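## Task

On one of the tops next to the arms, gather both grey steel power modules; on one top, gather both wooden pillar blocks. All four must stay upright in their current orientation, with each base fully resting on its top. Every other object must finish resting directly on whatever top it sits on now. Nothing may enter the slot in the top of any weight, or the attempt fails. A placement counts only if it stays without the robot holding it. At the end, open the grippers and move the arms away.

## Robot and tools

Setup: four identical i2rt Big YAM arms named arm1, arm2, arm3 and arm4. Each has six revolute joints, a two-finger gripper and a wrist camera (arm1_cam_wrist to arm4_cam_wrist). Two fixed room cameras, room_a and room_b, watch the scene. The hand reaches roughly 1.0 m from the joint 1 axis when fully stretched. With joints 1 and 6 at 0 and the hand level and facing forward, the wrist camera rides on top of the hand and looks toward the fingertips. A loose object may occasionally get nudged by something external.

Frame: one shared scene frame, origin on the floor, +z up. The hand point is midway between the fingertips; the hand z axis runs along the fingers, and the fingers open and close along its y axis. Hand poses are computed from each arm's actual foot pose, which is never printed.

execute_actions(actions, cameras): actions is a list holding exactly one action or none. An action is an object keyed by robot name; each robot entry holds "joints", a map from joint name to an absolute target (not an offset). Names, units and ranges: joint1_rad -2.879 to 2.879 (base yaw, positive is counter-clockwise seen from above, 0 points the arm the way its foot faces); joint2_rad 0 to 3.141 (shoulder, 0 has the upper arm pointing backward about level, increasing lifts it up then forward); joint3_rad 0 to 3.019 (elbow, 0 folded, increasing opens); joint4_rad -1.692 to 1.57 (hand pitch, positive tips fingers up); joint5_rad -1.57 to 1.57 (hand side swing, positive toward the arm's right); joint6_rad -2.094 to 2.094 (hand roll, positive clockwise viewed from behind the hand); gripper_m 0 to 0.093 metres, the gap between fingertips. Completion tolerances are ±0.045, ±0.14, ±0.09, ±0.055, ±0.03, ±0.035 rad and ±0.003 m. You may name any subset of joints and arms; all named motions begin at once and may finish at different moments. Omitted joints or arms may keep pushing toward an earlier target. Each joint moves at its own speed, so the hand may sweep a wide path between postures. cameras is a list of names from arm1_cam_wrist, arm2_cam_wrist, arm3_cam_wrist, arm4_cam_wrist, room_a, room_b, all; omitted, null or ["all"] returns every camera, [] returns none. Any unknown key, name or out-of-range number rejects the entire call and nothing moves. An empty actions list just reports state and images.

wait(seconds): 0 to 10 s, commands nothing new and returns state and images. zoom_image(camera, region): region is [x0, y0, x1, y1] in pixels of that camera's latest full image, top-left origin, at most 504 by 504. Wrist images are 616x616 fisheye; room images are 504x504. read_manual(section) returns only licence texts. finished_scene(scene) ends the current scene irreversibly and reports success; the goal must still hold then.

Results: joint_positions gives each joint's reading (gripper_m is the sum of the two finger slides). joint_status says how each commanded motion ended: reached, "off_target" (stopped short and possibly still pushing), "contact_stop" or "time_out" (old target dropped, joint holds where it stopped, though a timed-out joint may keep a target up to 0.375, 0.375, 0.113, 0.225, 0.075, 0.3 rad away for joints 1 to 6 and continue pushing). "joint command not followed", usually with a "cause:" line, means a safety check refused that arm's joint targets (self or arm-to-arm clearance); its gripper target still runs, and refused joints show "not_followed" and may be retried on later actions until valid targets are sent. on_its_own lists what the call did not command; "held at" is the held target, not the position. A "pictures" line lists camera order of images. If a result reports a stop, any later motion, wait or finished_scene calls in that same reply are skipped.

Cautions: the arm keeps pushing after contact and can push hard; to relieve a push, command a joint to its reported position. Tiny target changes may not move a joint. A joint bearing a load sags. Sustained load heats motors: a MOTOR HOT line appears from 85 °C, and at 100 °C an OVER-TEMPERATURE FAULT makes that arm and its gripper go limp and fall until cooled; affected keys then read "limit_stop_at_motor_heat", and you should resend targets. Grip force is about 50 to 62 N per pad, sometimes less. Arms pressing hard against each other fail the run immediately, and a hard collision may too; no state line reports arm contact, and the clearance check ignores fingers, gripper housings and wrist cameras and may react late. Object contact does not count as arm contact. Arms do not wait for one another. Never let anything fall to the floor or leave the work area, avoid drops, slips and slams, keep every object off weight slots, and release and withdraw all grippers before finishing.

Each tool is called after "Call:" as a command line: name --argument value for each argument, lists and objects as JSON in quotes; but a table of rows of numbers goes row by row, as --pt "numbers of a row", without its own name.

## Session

Call:
execute_actions --actions '[]'

Scene clock: 0.00 s.
arm1.joint_positions: joint1_rad=+0.433 joint2_rad=+0.598 joint3_rad=+1.451 joint4_rad=-1.504 joint5_rad=+0.260 joint6_rad=+0.489 gripper_m=+0.095
arm1.joint_status: not commanded
arm1.hand: x=-0.1248 y=-1.8398 z=+1.3546 quat_wxyz=(-0.118, -0.890, +0.041, +0.439) (m; scene frame)
arm2.joint_positions: joint1_rad=+0.666 joint2_rad=+0.255 joint3_rad=+1.693 joint4_rad=-1.146 joint5_rad=-0.235 joint6_rad=+0.557 gripper_m=+0.094
arm2.joint_status: not commanded
arm2.hand: x=+0.2345 y=-0.4273 z=+1.4788 quat_wxyz=(-0.544, +0.192, -0.568, -0.587) (m; scene frame)
arm3.joint_positions: joint1_rad=+0.185 joint2_rad=+0.407 joint3_rad=+1.358 joint4_rad=-1.461 joint5_rad=+0.076 joint6_rad=+0.201 gripper_m=+0.094
arm3.joint_status: not commanded
arm3.hand: x=-0.5885 y=+0.6020 z=+1.2994 quat_wxyz=(-0.414, -0.608, -0.610, +0.295) (m; scene frame)
arm4.joint_positions: joint1_rad=+0.587 joint2_rad=+0.306 joint3_rad=+1.410 joint4_rad=-1.288 joint5_rad=-0.290 joint6_rad=-0.576 gripper_m=+0.095
arm4.joint_status: not commanded
arm4.hand: x=+0.1472 y=+1.4704 z=+1.3689 quat_wxyz=(-0.258, +0.766, +0.087, -0.583) (m; scene frame)
pictures: arm1_cam_wrist, arm2_cam_wrist, arm3_cam_wrist, arm4_cam_wrist, room_a, room_b
Images, in order (width x height): arm1_cam_wrist 616x616, arm2_cam_wrist 616x616, arm3_cam_wrist 616x616, arm4_cam_wrist 616x616, room_a 504x504, room_b 504x504.

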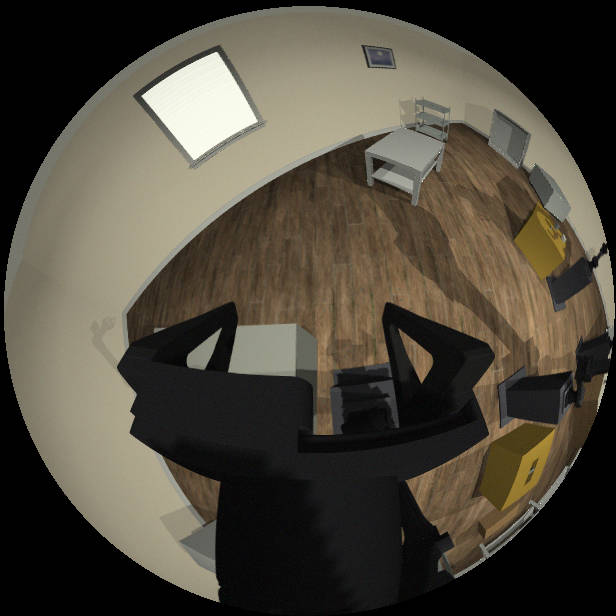

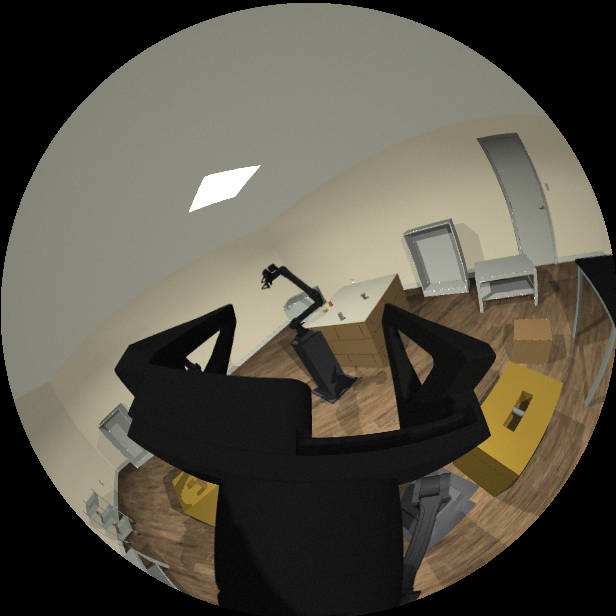

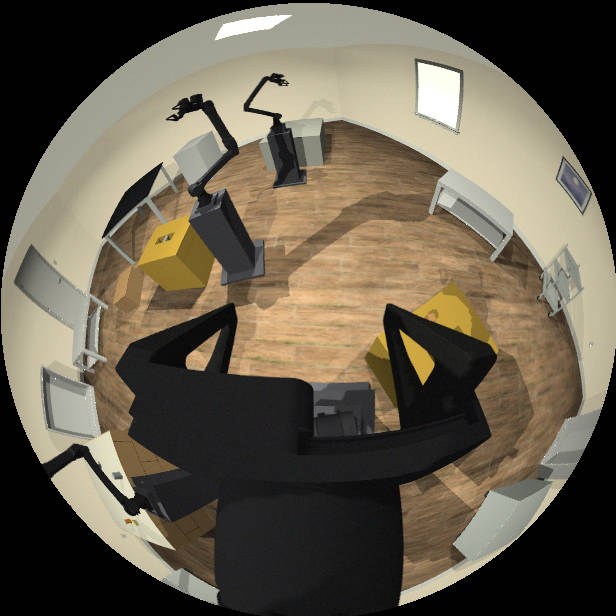

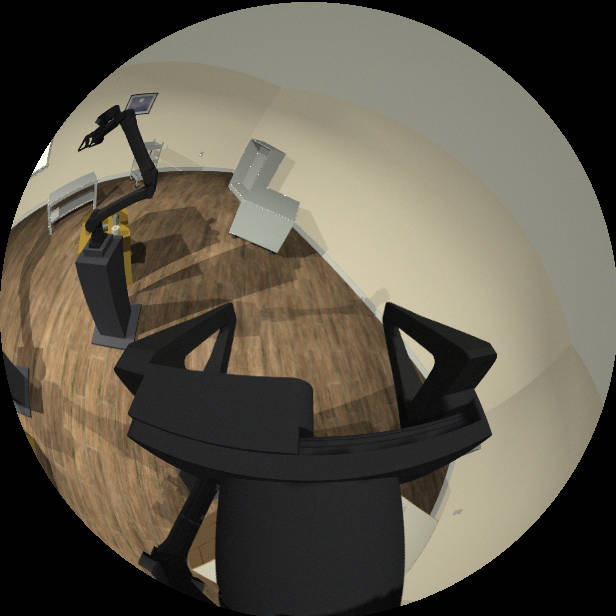

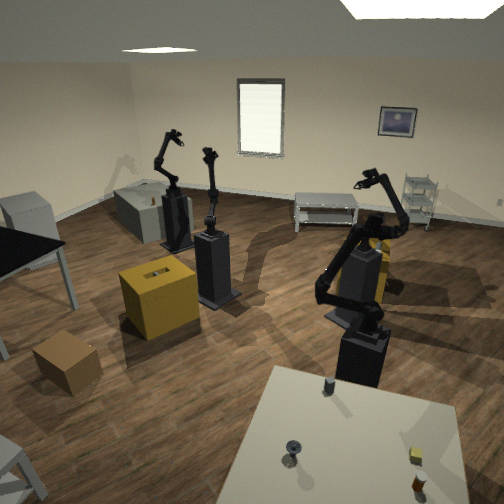

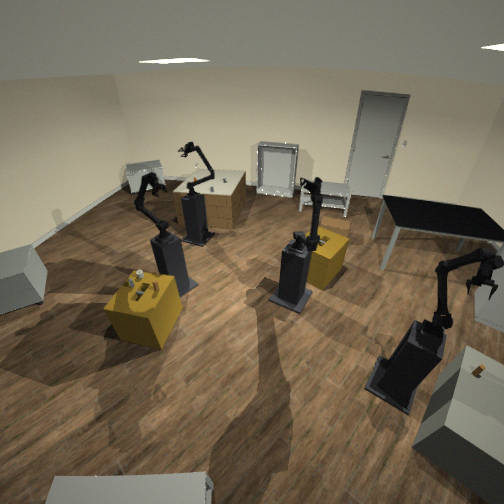

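Call:
execute_actions --actions '[{"arm1":{"joints":{"joint1_rad":1.6,"joint2_rad":1.4,"joint3_rad":1.54,"joint4_rad":-1.67,"joint5_rad":0,"joint6_rad":0}},"arm2":{"joints":{"joint1_rad":-0.2,"joint2_rad":1.4,"joint3_rad":1.54,"joint4_rad":-1.67,"joint5_rad":0,"joint6_rad":0}},"arm3":{"joints":{"joint1_rad":-0.9,"joint2_rad":1.4,"joint3_rad":1.54,"joint4_rad":-1.67,"joint5_rad":0,"joint6_rad":0}},"arm4":{"joints":{"joint1_rad":-1.4,"joint2_rad":1.4,"joint3_rad":1.54,"joint4_rad":-1.67,"joint5_rad":0,"joint6_rad":0}}}]'

Scene clock: 11.80 s.
arm1.joint_positions: joint1_rad=+1.605 joint2_rad=+1.417 joint3_rad=+1.521 joint4_rad=-1.653 joint5_rad=+0.001 joint6_rad=+0.007 gripper_m=+0.095
arm1.joint_status: all done
arm1.hand: x=+0.1161 y=-2.1969 z=+1.1253 quat_wxyz=(-0.012, -0.661, -0.750, +0.010) (m; scene frame)
arm2.joint_positions: joint1_rad=-0.199 joint2_rad=+1.401 joint3_rad=+1.529 joint4_rad=-1.662 joint5_rad=+0.000 joint6_rad=+0.011 gripper_m=+0.094
arm2.joint_status: all done
arm2.hand: x=+0.7022 y=-0.3968 z=+1.0530 quat_wxyz=(-0.014, +0.015, -1.000, -0.003) (m; scene frame)
arm3.joint_positions: joint1_rad=-0.903 joint2_rad=+1.409 joint3_rad=+1.530 joint4_rad=-1.654 joint5_rad=-0.001 joint6_rad=+0.009 gripper_m=+0.094
arm3.joint_status: all done
arm3.hand: x=-0.9177 y=+0.4581 z=+1.0799 quat_wxyz=(-0.010, -0.935, -0.355, +0.016) (m; scene frame)
arm4.joint_positions: joint1_rad=-1.402 joint2_rad=+1.420 joint3_rad=+1.516 joint4_rad=-1.659 joint5_rad=+0.000 joint6_rad=-0.014 gripper_m=+0.095
arm4.joint_status: all done
arm4.hand: x=+0.6037 y=+1.6802 z=+1.0749 quat_wxyz=(-0.011, +0.281, -0.960, +0.000) (m; scene frame)
pictures: arm1_cam_wrist, arm2_cam_wrist, arm3_cam_wrist, arm4_cam_wrist, room_a, room_b
Images, in order (width x height): arm1_cam_wrist 616x616, arm2_cam_wrist 616x616, arm3_cam_wrist 616x616, arm4_cam_wrist 616x616, room_a 504x504, room_b 504x504.

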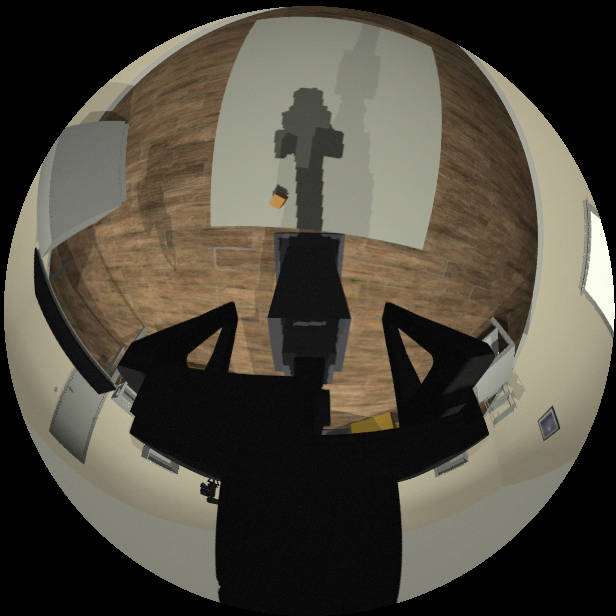

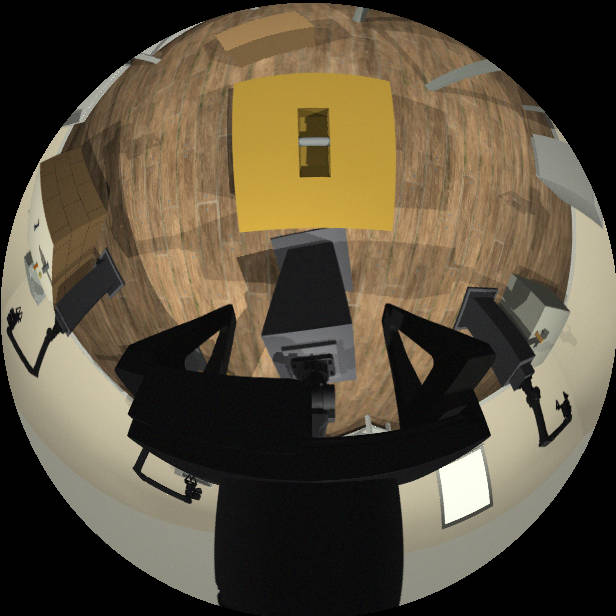

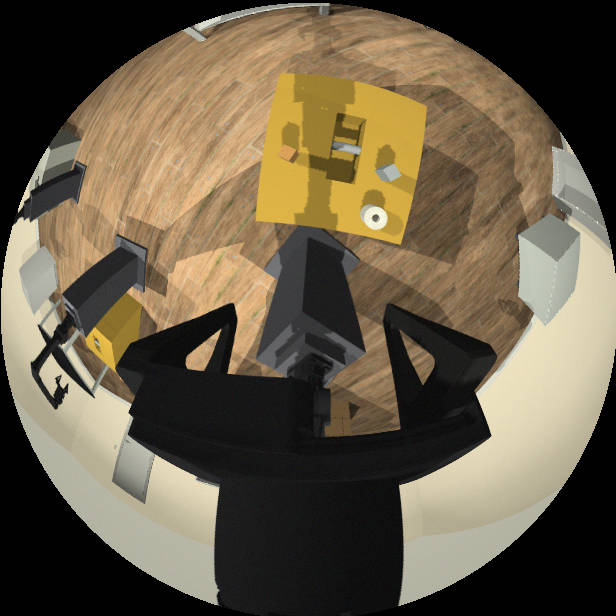

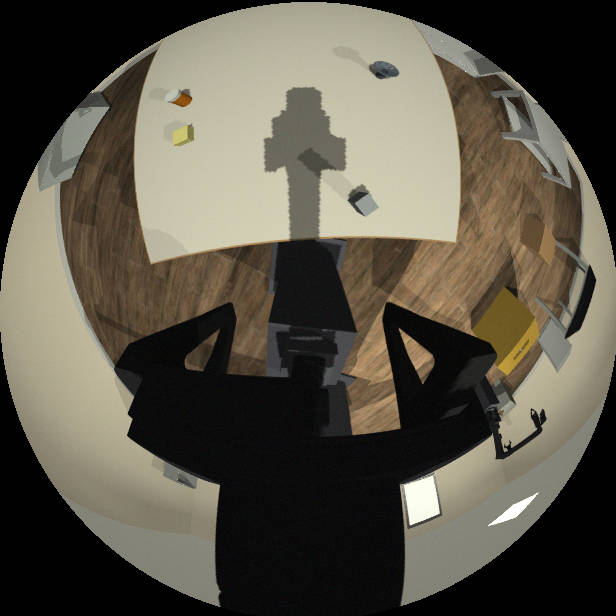

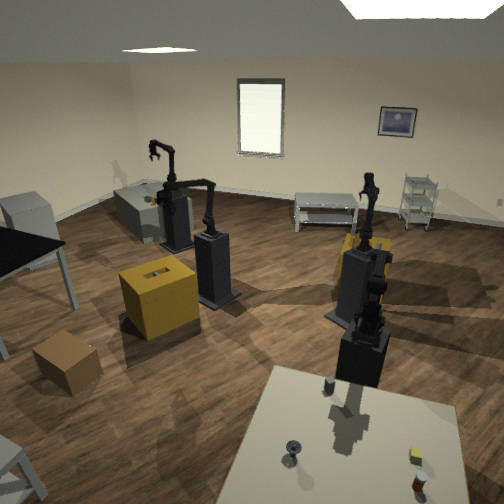

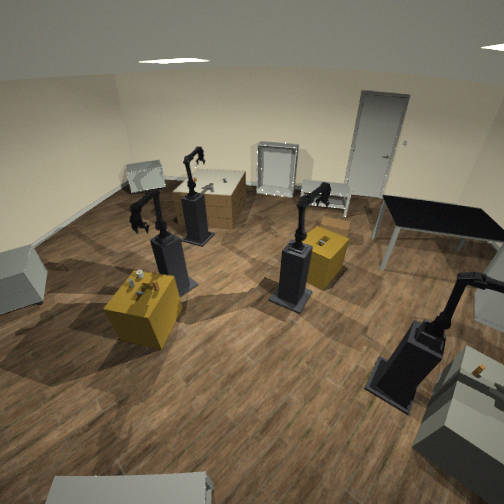

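Call:
zoom_image --camera "arm1_cam_wrist" --region '[240, 160, 320, 240]'

Call:
zoom_image --camera "arm3_cam_wrist" --region '[250, 70, 440, 260]'

Call:
zoom_image --camera "room_a" --region '[290, 350, 370, 430]'

Region (240, 160, 320, 240) of arm1_cam_wrist's 616x616 image, scaled by 6.300, with more detail than that image has.

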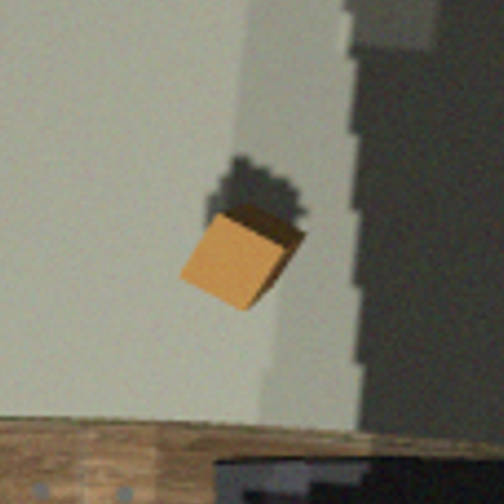

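Region (250, 70, 440, 260) of arm3_cam_wrist's 616x616 image, scaled by 2.653, with more detail than that image has.

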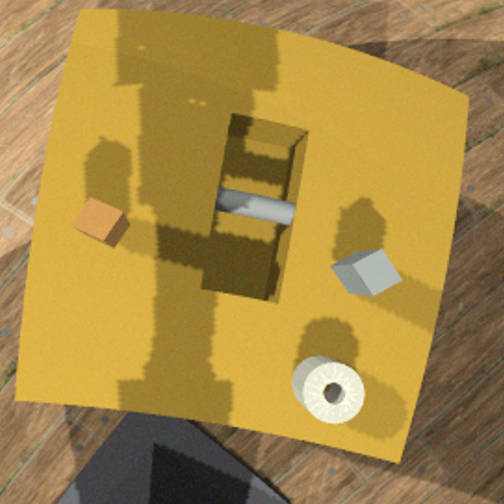

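Region (290, 350, 370, 430) of room_a's 504x504 image, scaled by 6.300, with more detail than that image has.

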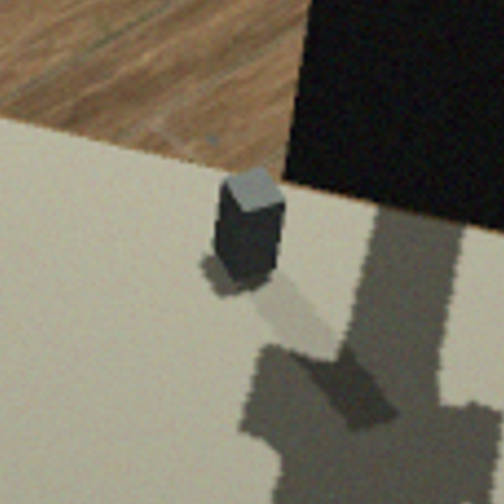

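Call:
execute_actions --actions '[{"arm1":{"joints":{"joint1_rad":2.172,"joint2_rad":1.995,"joint3_rad":0.52,"joint4_rad":0.525,"joint5_rad":0.827,"joint6_rad":0.84}},"arm2":{"joints":{"joint1_rad":-1.97,"joint2_rad":1.87,"joint3_rad":1.07,"joint4_rad":0.52,"joint6_rad":0.01}},"arm3":{"joints":{"joint1_rad":-1.539,"joint2_rad":2.0,"joint3_rad":0.965,"joint4_rad":0.1,"joint5_rad":-0.82,"joint6_rad":-0.828}},"arm4":{"joints":{"joint1_rad":1.885,"joint2_rad":1.4,"joint3_rad":0.72,"joint4_rad":0.42}}}]' --cameras '["arm1_cam_wrist","arm3_cam_wrist","room_b"]'

Scene clock: 68.63 s.
arm1.joint_positions: joint1_rad=+2.178 joint2_rad=+2.011 joint3_rad=+0.520 joint4_rad=+0.502 joint5_rad=+0.823 joint6_rad=+0.833 gripper_m=+0.095
arm1.joint_status: all done
arm1.hand: x=+0.2136 y=-2.1590 z=+0.7203 quat_wxyz=(-0.261, -0.734, -0.492, +0.388) (m; scene frame)
arm2.joint_positions: joint1_rad=-1.979 joint2_rad=+1.875 joint3_rad=+1.061 joint4_rad=+0.505 joint5_rad=+0.001 joint6_rad=+0.011 gripper_m=+0.094
arm2.joint_status: all done
arm2.hand: x=+0.1712 y=-1.0994 z=+0.8553 quat_wxyz=(-0.379, -0.619, -0.520, +0.450) (m; scene frame)
arm3.joint_positions: joint1_rad=-1.544 joint2_rad=+2.009 joint3_rad=+0.948 joint4_rad=+0.076 joint5_rad=-0.816 joint6_rad=-0.820 gripper_m=+0.094
arm3.joint_status: all done
arm3.hand: x=-1.1292 y=+0.5613 z=+0.7141 quat_wxyz=(-0.264, -0.739, -0.489, +0.382) (m; scene frame)
arm4.joint_positions: joint1_rad=+1.887 joint2_rad=+1.409 joint3_rad=+0.715 joint4_rad=+0.397 joint5_rad=+0.000 joint6_rad=-0.013 gripper_m=+0.095
arm4.joint_status: all done
arm4.hand: x=-0.1716 y=+1.1027 z=+0.9552 quat_wxyz=(+0.202, +0.757, +0.281, -0.554) (m; scene frame)
pictures: arm1_cam_wrist, arm3_cam_wrist, room_b
Images, in order (width x height): arm1_cam_wrist 616x616, arm3_cam_wrist 616x616, room_b 504x504.

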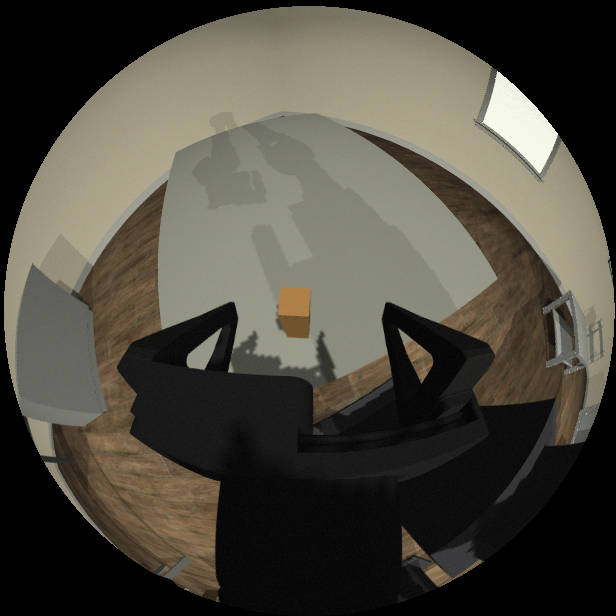

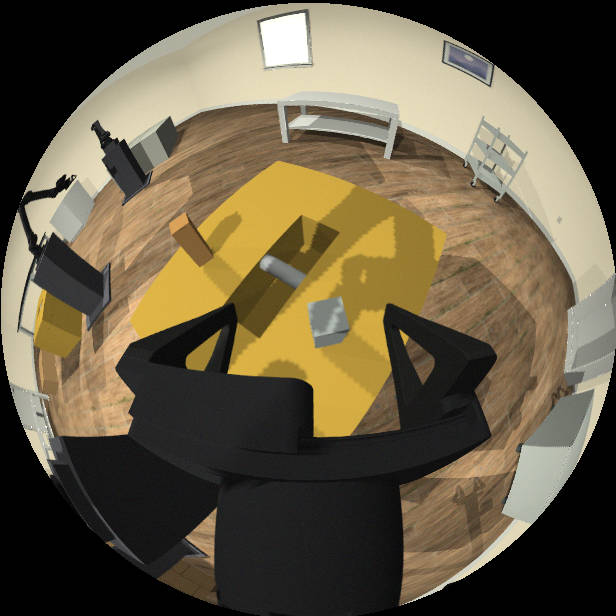

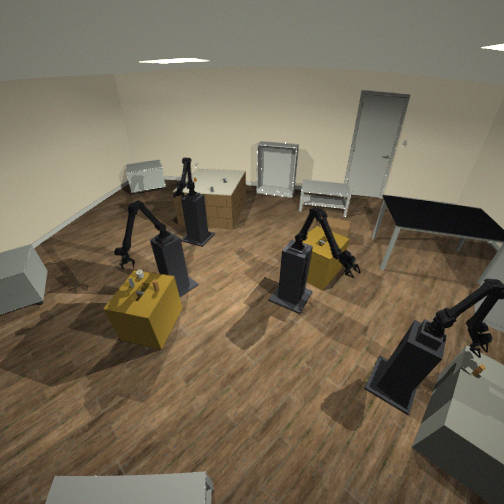

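Call:
zoom_image --camera "arm1_cam_wrist" --region '[250, 260, 350, 360]'

Call:
zoom_image --camera "arm3_cam_wrist" --region '[280, 270, 380, 370]'

Region (250, 260, 350, 360) of arm1_cam_wrist's 616x616 image, scaled by 5.040, with more detail than that image has.

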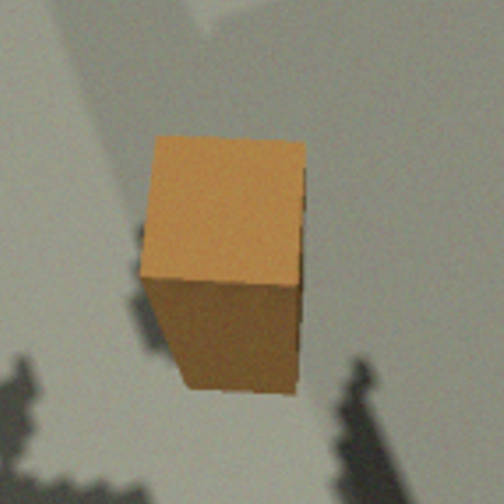

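Region (280, 270, 380, 370) of arm3_cam_wrist's 616x616 image, scaled by 5.040, with more detail than that image has.

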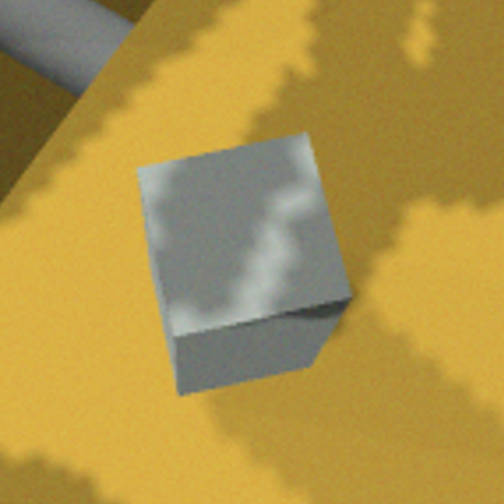

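Call:
execute_actions --actions '[{"arm1":{"joints":{"joint1_rad":2.098,"joint2_rad":2.28,"joint3_rad":0.695,"joint4_rad":0.67,"joint5_rad":0.80,"joint6_rad":0.783}},"arm3":{"joints":{"joint1_rad":-1.16,"joint2_rad":2.05,"joint3_rad":0.885,"joint4_rad":0.49,"joint5_rad":0.532,"joint6_rad":0.42}}}]' --cameras '["arm1_cam_wrist","arm3_cam_wrist"]'

Scene clock: 113.60 s.
arm1.joint_positions: joint1_rad=+2.096 joint2_rad=+2.268 joint3_rad=+0.691 joint4_rad=+0.650 joint5_rad=+0.802 joint6_rad=+0.790 gripper_m=+0.095
arm1.joint_status: all done
arm1.hand: x=+0.2146 y=-2.2106 z=+0.6575 quat_wxyz=(-0.266, -0.746, -0.467, +0.393) (m; scene frame)
arm2.joint_positions: joint1_rad=-1.979 joint2_rad=+1.875 joint3_rad=+1.061 joint4_rad=+0.505 joint5_rad=+0.001 joint6_rad=+0.011 gripper_m=+0.094
arm2.joint_status: not commanded
arm2.hand: x=+0.1712 y=-1.0994 z=+0.8553 quat_wxyz=(-0.379, -0.619, -0.520, +0.450) (m; scene frame)
arm3.joint_positions: joint1_rad=-1.148 joint2_rad=+2.053 joint3_rad=+0.885 joint4_rad=+0.463 joint5_rad=+0.528 joint6_rad=+0.411 gripper_m=+0.094
arm3.joint_status: all done
arm3.hand: x=-1.1566 y=+0.5411 z=+0.7012 quat_wxyz=(+0.035, -0.881, +0.075, +0.465) (m; scene frame)
arm4.joint_positions: joint1_rad=+1.887 joint2_rad=+1.409 joint3_rad=+0.715 joint4_rad=+0.397 joint5_rad=+0.000 joint6_rad=-0.013 gripper_m=+0.095
arm4.joint_status: not commanded
arm4.hand: x=-0.1716 y=+1.1027 z=+0.9552 quat_wxyz=(+0.202, +0.757, +0.281, -0.554) (m; scene frame)
pictures: arm1_cam_wrist, arm3_cam_wrist
Images, in order (width x height): arm1_cam_wrist 616x616, arm3_cam_wrist 616x616.

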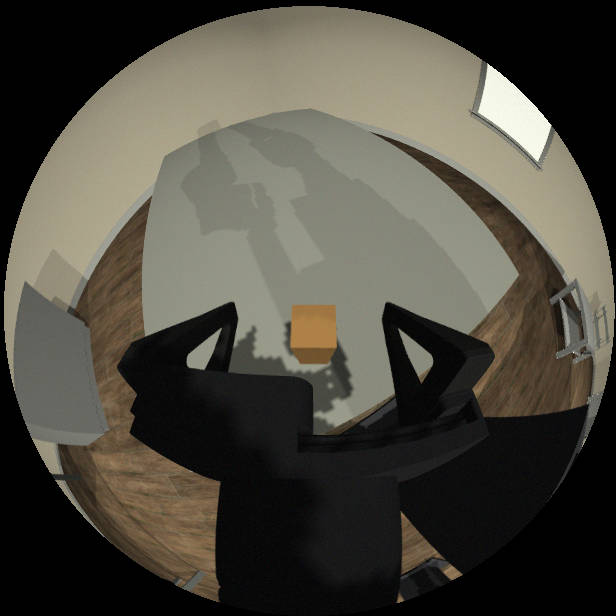

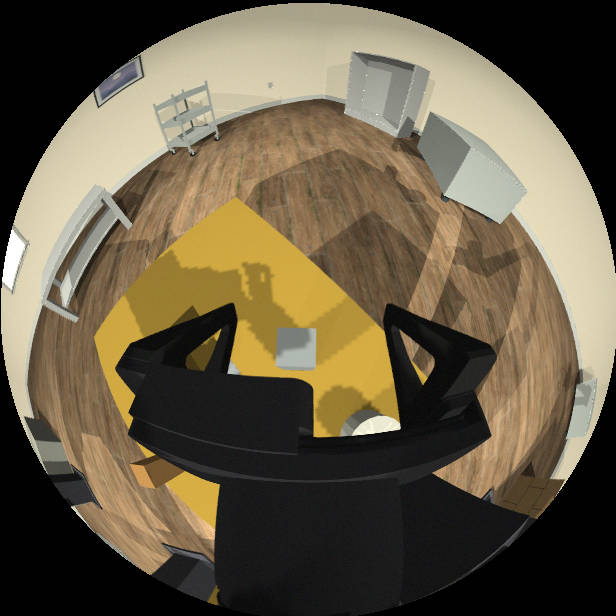

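Call:
execute_actions --actions '[]'

Scene clock: 159.43 s.
arm1.joint_positions: joint1_rad=+2.096 joint2_rad=+2.268 joint3_rad=+0.691 joint4_rad=+0.650 joint5_rad=+0.802 joint6_rad=+0.790 gripper_m=+0.095
arm1.joint_status: all done
arm1.hand: x=+0.2146 y=-2.2106 z=+0.6575 quat_wxyz=(-0.266, -0.746, -0.467, +0.393) (m; scene frame)
arm2.joint_positions: joint1_rad=-1.979 joint2_rad=+1.875 joint3_rad=+1.061 joint4_rad=+0.505 joint5_rad=+0.001 joint6_rad=+0.011 gripper_m=+0.094
arm2.joint_status: not commanded
arm2.hand: x=+0.1712 y=-1.0994 z=+0.8553 quat_wxyz=(-0.379, -0.619, -0.520, +0.450) (m; scene frame)
arm3.joint_positions: joint1_rad=-1.148 joint2_rad=+2.053 joint3_rad=+0.885 joint4_rad=+0.463 joint5_rad=+0.528 joint6_rad=+0.412 gripper_m=+0.094
arm3.joint_status: all done
arm3.hand: x=-1.1566 y=+0.5411 z=+0.7012 quat_wxyz=(+0.035, -0.881, +0.076, +0.465) (m; scene frame)
arm4.joint_positions: joint1_rad=+1.887 joint2_rad=+1.409 joint3_rad=+0.715 joint4_rad=+0.397 joint5_rad=+0.000 joint6_rad=-0.013 gripper_m=+0.095
arm4.joint_status: not commanded
arm4.hand: x=-0.1716 y=+1.1027 z=+0.9552 quat_wxyz=(+0.202, +0.757, +0.281, -0.554) (m; scene frame)
pictures: arm1_cam_wrist, arm2_cam_wrist, arm3_cam_wrist, arm4_cam_wrist, room_a, room_b
Images, in order (width x height): arm1_cam_wrist 616x616, arm2_cam_wrist 616x616, arm3_cam_wrist 616x616, arm4_cam_wrist 616x616, room_a 504x504, room_b 504x504.

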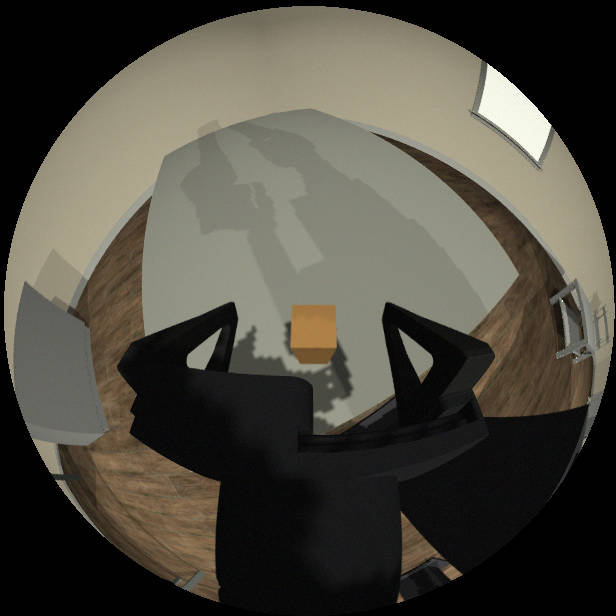

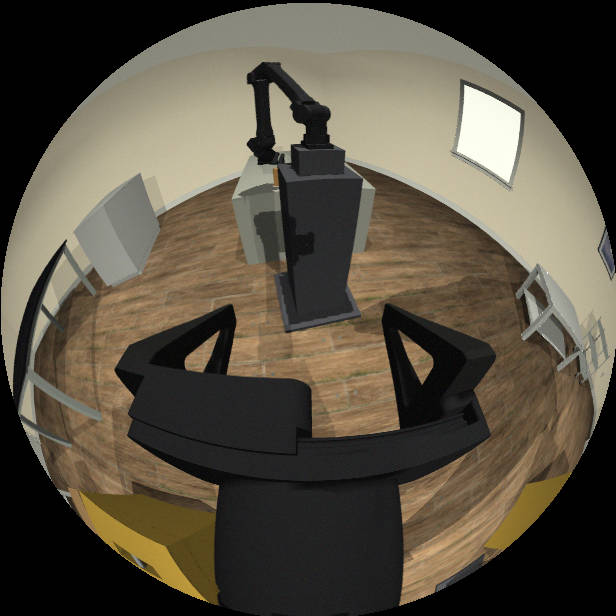

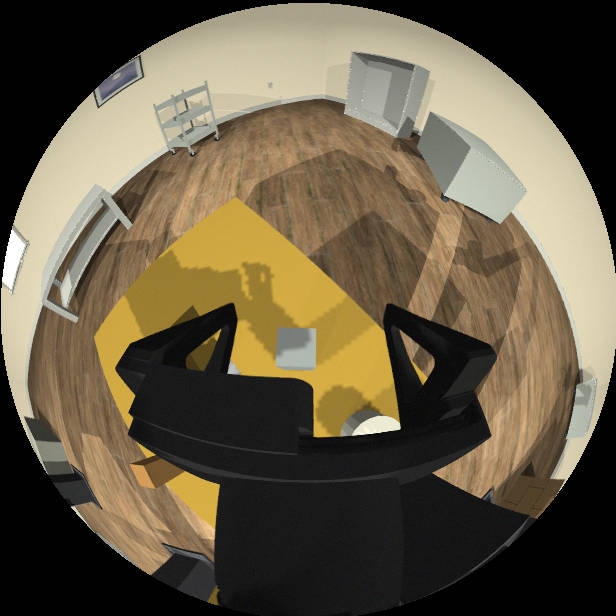

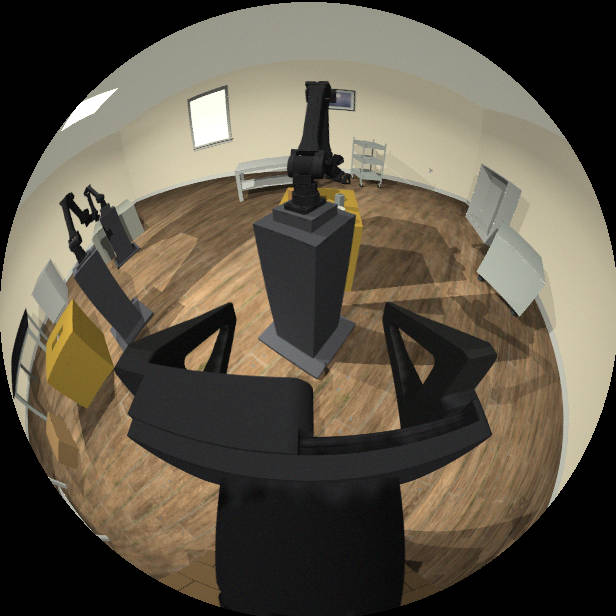

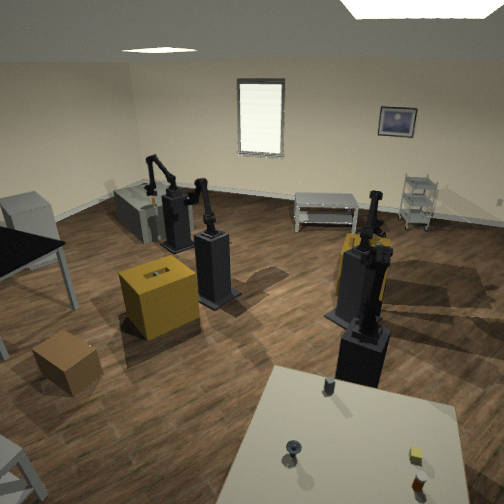

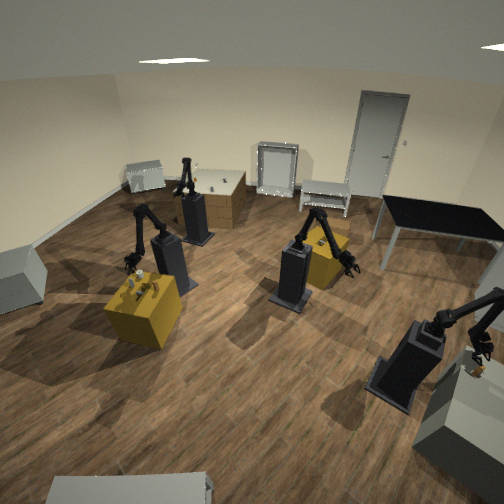

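Call:
execute_actions --actions '[{"arm1":{"joints":{"joint2_rad":2.50,"joint3_rad":0.80,"joint4_rad":0.80}},"arm3":{"joints":{"joint1_rad":-1.118,"joint2_rad":2.25,"joint3_rad":0.95,"joint4_rad":0.625}}}]' --cameras '["arm1_cam_wrist","arm3_cam_wrist","room_b"]'

Scene clock: 185.60 s.
arm1.joint_positions: joint1_rad=+2.096 joint2_rad=+2.416 joint3_rad=+0.809 joint4_rad=+0.804 joint5_rad=+0.832 joint6_rad=+0.749 gripper_m=+0.095
arm1.joint_status: all done
arm1.hand: x=+0.2340 y=-2.2432 z=+0.6300 quat_wxyz=(-0.308, -0.736, -0.445, +0.407) (m; scene frame)
arm2.joint_positions: joint1_rad=-1.979 joint2_rad=+1.875 joint3_rad=+1.061 joint4_rad=+0.505 joint5_rad=+0.001 joint6_rad=+0.011 gripper_m=+0.094
arm2.joint_status: not commanded
arm2.hand: x=+0.1712 y=-1.0994 z=+0.8553 quat_wxyz=(-0.379, -0.619, -0.520, +0.450) (m; scene frame)
arm3.joint_positions: joint1_rad=-1.130 joint2_rad=+2.262 joint3_rad=+0.938 joint4_rad=+0.599 joint5_rad=+0.530 joint6_rad=+0.412 gripper_m=+0.094
arm3.joint_status: all done
arm3.hand: x=-1.1515 y=+0.5316 z=+0.6237 quat_wxyz=(+0.036, -0.885, +0.066, +0.459) (m; scene frame)
arm4.joint_positions: joint1_rad=+1.887 joint2_rad=+1.409 joint3_rad=+0.715 joint4_rad=+0.397 joint5_rad=+0.000 joint6_rad=-0.013 gripper_m=+0.095
arm4.joint_status: not commanded
arm4.hand: x=-0.1716 y=+1.1027 z=+0.9552 quat_wxyz=(+0.202, +0.757, +0.281, -0.554) (m; scene frame)
pictures: arm1_cam_wrist, arm3_cam_wrist, room_b
Images, in order (width x height): arm1_cam_wrist 616x616, arm3_cam_wrist 616x616, room_b 504x504.

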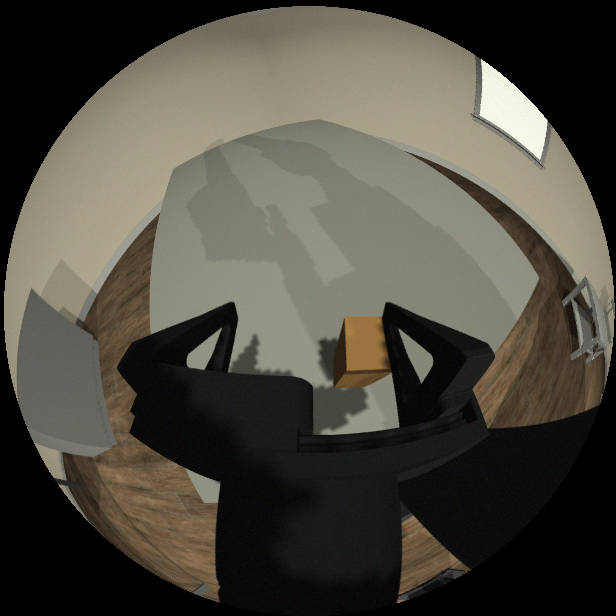

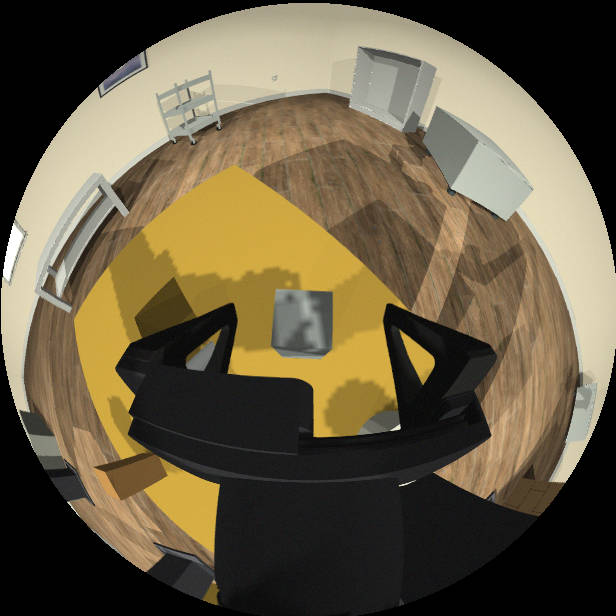

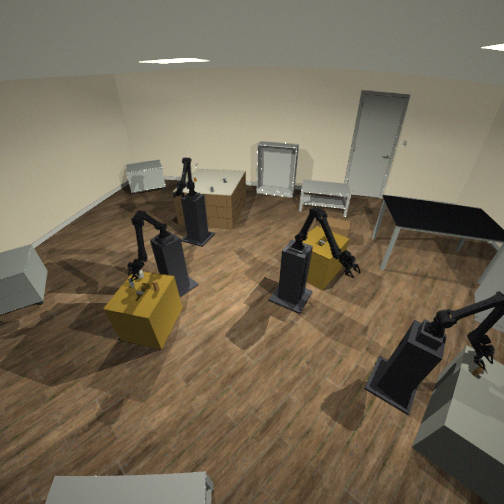

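Call:
execute_actions --actions '[{"arm1":{"joints":{"joint2_rad":2.30}}}]' --cameras '[]'

Call:
execute_actions --actions '[{"arm1":{"joints":{"joint3_rad":0.70,"joint4_rad":0.72,"joint5_rad":0.802,"joint6_rad":0.79}},"arm3":{"joints":{"joint1_rad":-1.115,"joint2_rad":2.32,"joint3_rad":0.97,"joint4_rad":0.67}}}]' --cameras '["arm1_cam_wrist","arm3_cam_wrist"]'

Scene clock: 198.77 s.
arm1.joint_positions: joint1_rad=+2.096 joint2_rad=+2.302 joint3_rad=+0.799 joint4_rad=+0.804 joint5_rad=+0.804 joint6_rad=+0.775 gripper_m=+0.095
arm1.joint_status: all done
arm1.hand: x=+0.2543 y=-2.2659 z=+0.6789 quat_wxyz=(-0.361, -0.740, -0.416, +0.387) (m; scene frame)
arm2.joint_positions: joint1_rad=-1.979 joint2_rad=+1.875 joint3_rad=+1.061 joint4_rad=+0.505 joint5_rad=+0.001 joint6_rad=+0.011 gripper_m=+0.094
arm2.joint_status: not commanded
arm2.hand: x=+0.1712 y=-1.0994 z=+0.8553 quat_wxyz=(-0.379, -0.619, -0.520, +0.450) (m; scene frame)
arm3.joint_positions: joint1_rad=-1.130 joint2_rad=+2.262 joint3_rad=+0.938 joint4_rad=+0.599 joint5_rad=+0.530 joint6_rad=+0.412 gripper_m=+0.094
arm3.joint_status: not commanded
arm3.hand: x=-1.1515 y=+0.5316 z=+0.6237 quat_wxyz=(+0.036, -0.885, +0.066, +0.459) (m; scene frame)
arm4.joint_positions: joint1_rad=+1.887 joint2_rad=+1.409 joint3_rad=+0.715 joint4_rad=+0.397 joint5_rad=+0.000 joint6_rad=-0.013 gripper_m=+0.095
arm4.joint_status: not commanded
arm4.hand: x=-0.1716 y=+1.1027 z=+0.9552 quat_wxyz=(+0.202, +0.757, +0.281, -0.554) (m; scene frame)
pictures: none
No camera images: the call's "cameras" was empty. Leave "cameras" out to get every camera's image.

Scene clock: 199.57 s.
arm1.joint_positions: joint1_rad=+2.096 joint2_rad=+2.302 joint3_rad=+0.693 joint4_rad=+0.736 joint5_rad=+0.804 joint6_rad=+0.783 gripper_m=+0.095
arm1.joint_status: all done
arm1.hand: x=+0.2168 y=-2.2138 z=+0.6539 quat_wxyz=(-0.287, -0.744, -0.457, +0.393) (m; scene frame)
arm2.joint_positions: joint1_rad=-1.979 joint2_rad=+1.875 joint3_rad=+1.061 joint4_rad=+0.505 joint5_rad=+0.001 joint6_rad=+0.011 gripper_m=+0.094
arm2.joint_status: not commanded
arm2.hand: x=+0.1712 y=-1.0994 z=+0.8553 quat_wxyz=(-0.379, -0.619, -0.520, +0.450) (m; scene frame)
arm3.joint_positions: joint1_rad=-1.130 joint2_rad=+2.319 joint3_rad=+0.952 joint4_rad=+0.645 joint5_rad=+0.530 joint6_rad=+0.412 gripper_m=+0.094
arm3.joint_status: all done
arm3.hand: x=-1.1496 y=+0.5326 z=+0.6035 quat_wxyz=(+0.036, -0.885, +0.066, +0.460) (m; scene frame)
arm4.joint_positions: joint1_rad=+1.887 joint2_rad=+1.409 joint3_rad=+0.715 joint4_rad=+0.397 joint5_rad=+0.000 joint6_rad=-0.013 gripper_m=+0.095
arm4.joint_status: not commanded
arm4.hand: x=-0.1716 y=+1.1027 z=+0.9552 quat_wxyz=(+0.202, +0.757, +0.281, -0.554) (m; scene frame)
pictures: arm1_cam_wrist, arm3_cam_wrist
Images, in order (width x height): arm1_cam_wrist 616x616, arm3_cam_wrist 616x616.

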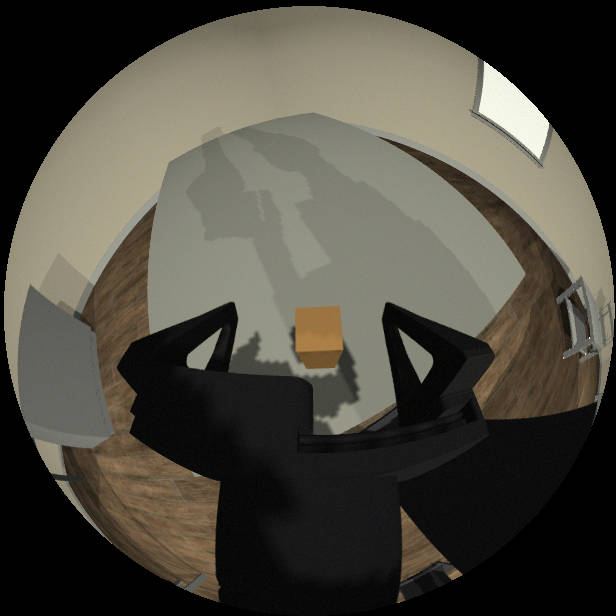

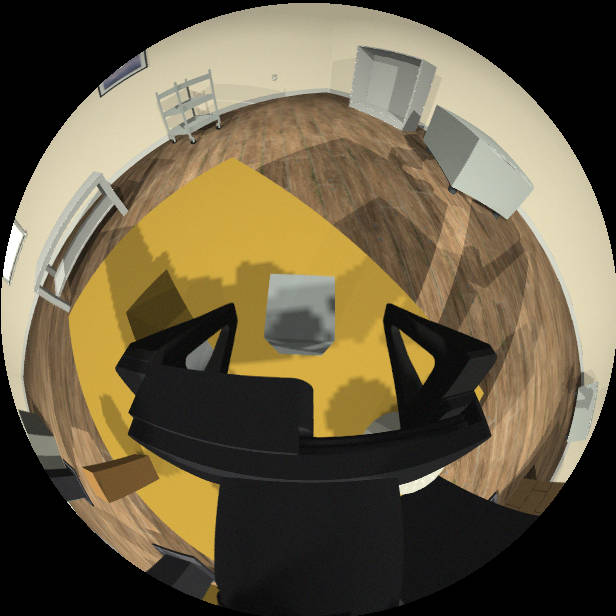

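Call:
execute_actions --actions '[{"arm1":{"joints":{"joint2_rad":2.40,"joint3_rad":0.735,"joint4_rad":0.75}},"arm3":{"joints":{"joint1_rad":-1.10,"joint2_rad":2.385,"joint3_rad":1.0,"joint4_rad":0.705}}}]' --cameras '["arm1_cam_wrist","arm3_cam_wrist"]'

Scene clock: 208.80 s.
arm1.joint_positions: joint1_rad=+2.096 joint2_rad=+2.379 joint3_rad=+0.735 joint4_rad=+0.736 joint5_rad=+0.804 joint6_rad=+0.783 gripper_m=+0.095
arm1.joint_status: all done
arm1.hand: x=+0.2163 y=-2.2132 z=+0.6266 quat_wxyz=(-0.272, -0.744, -0.465, +0.394) (m; scene frame)
arm2.joint_positions: joint1_rad=-1.979 joint2_rad=+1.875 joint3_rad=+1.061 joint4_rad=+0.505 joint5_rad=+0.001 joint6_rad=+0.011 gripper_m=+0.094
arm2.joint_status: not commanded
arm2.hand: x=+0.1712 y=-1.0994 z=+0.8553 quat_wxyz=(-0.379, -0.619, -0.520, +0.450) (m; scene frame)
arm3.joint_positions: joint1_rad=-1.112 joint2_rad=+2.383 joint3_rad=+0.986 joint4_rad=+0.680 joint5_rad=+0.530 joint6_rad=+0.412 gripper_m=+0.094
arm3.joint_status: all done
arm3.hand: x=-1.1490 y=+0.5211 z=+0.5821 quat_wxyz=(+0.030, -0.884, +0.059, +0.462) (m; scene frame)
arm4.joint_positions: joint1_rad=+1.887 joint2_rad=+1.409 joint3_rad=+0.715 joint4_rad=+0.397 joint5_rad=+0.000 joint6_rad=-0.013 gripper_m=+0.095
arm4.joint_status: not commanded
arm4.hand: x=-0.1716 y=+1.1027 z=+0.9552 quat_wxyz=(+0.202, +0.757, +0.281, -0.554) (m; scene frame)
pictures: arm1_cam_wrist, arm3_cam_wrist
Images, in order (width x height): arm1_cam_wrist 616x616, arm3_cam_wrist 616x616.

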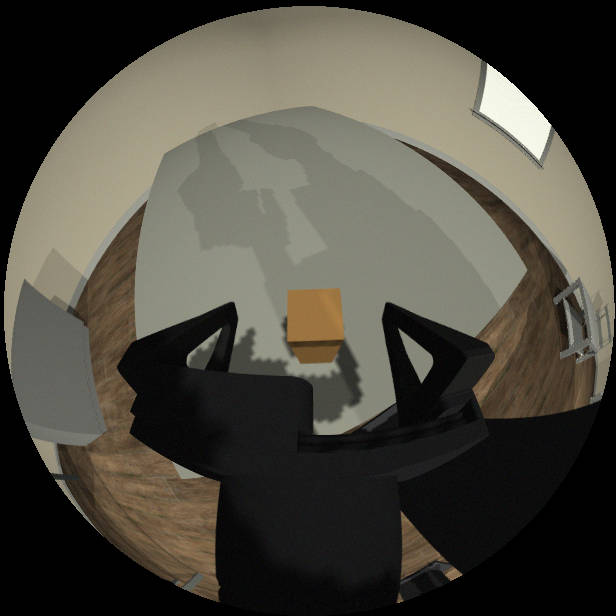

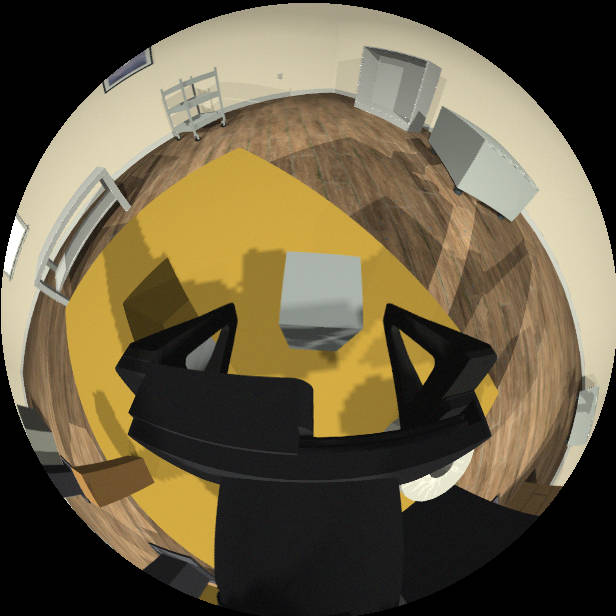

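Call:
execute_actions --actions '[{"arm1":{"joints":{"joint2_rad":2.50,"joint3_rad":0.785,"joint4_rad":0.79}},"arm3":{"joints":{"joint2_rad":2.42,"joint3_rad":1.04}}}]' --cameras '["arm1_cam_wrist","arm3_cam_wrist"]'

Scene clock: 221.43 s.
arm1.joint_positions: joint1_rad=+2.096 joint2_rad=+2.480 joint3_rad=+0.784 joint4_rad=+0.770 joint5_rad=+0.804 joint6_rad=+0.783 gripper_m=+0.095
arm1.joint_status: all done
arm1.hand: x=+0.2149 y=-2.2113 z=+0.5930 quat_wxyz=(-0.265, -0.744, -0.469, +0.394) (m; scene frame)
arm2.joint_positions: joint1_rad=-1.979 joint2_rad=+1.875 joint3_rad=+1.061 joint4_rad=+0.505 joint5_rad=+0.001 joint6_rad=+0.011 gripper_m=+0.094
arm2.joint_status: not commanded
arm2.hand: x=+0.1712 y=-1.0994 z=+0.8553 quat_wxyz=(-0.379, -0.619, -0.520, +0.450) (m; scene frame)
arm3.joint_positions: joint1_rad=-1.112 joint2_rad=+2.411 joint3_rad=+1.020 joint4_rad=+0.680 joint5_rad=+0.530 joint6_rad=+0.412 gripper_m=+0.094
arm3.joint_status: all done
arm3.hand: x=-1.1569 y=+0.5165 z=+0.5745 quat_wxyz=(+0.029, -0.883, +0.060, +0.464) (m; scene frame)
arm4.joint_positions: joint1_rad=+1.887 joint2_rad=+1.409 joint3_rad=+0.715 joint4_rad=+0.397 joint5_rad=+0.000 joint6_rad=-0.013 gripper_m=+0.095
arm4.joint_status: not commanded
arm4.hand: x=-0.1716 y=+1.1027 z=+0.9552 quat_wxyz=(+0.202, +0.757, +0.281, -0.554) (m; scene frame)
pictures: arm1_cam_wrist, arm3_cam_wrist
Images, in order (width x height): arm1_cam_wrist 616x616, arm3_cam_wrist 616x616.

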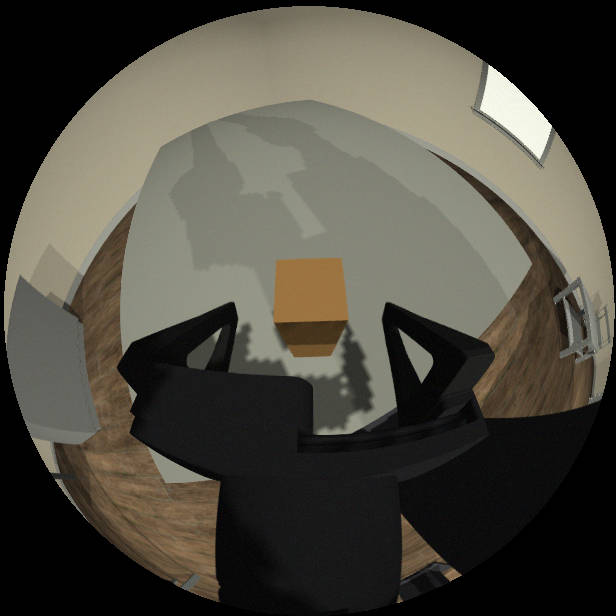

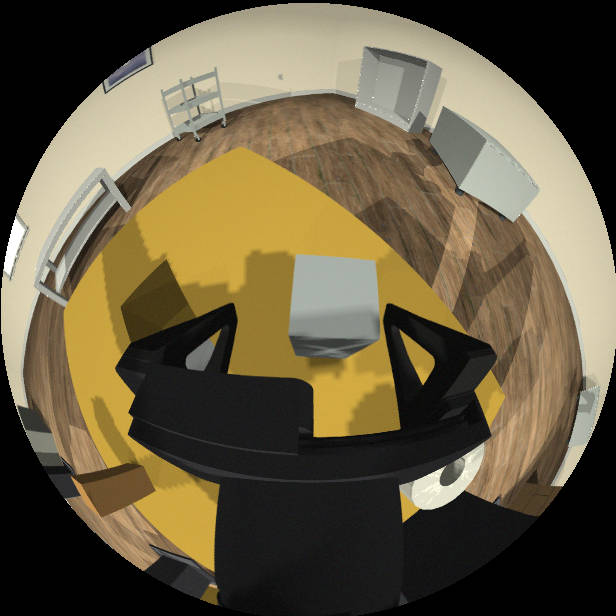

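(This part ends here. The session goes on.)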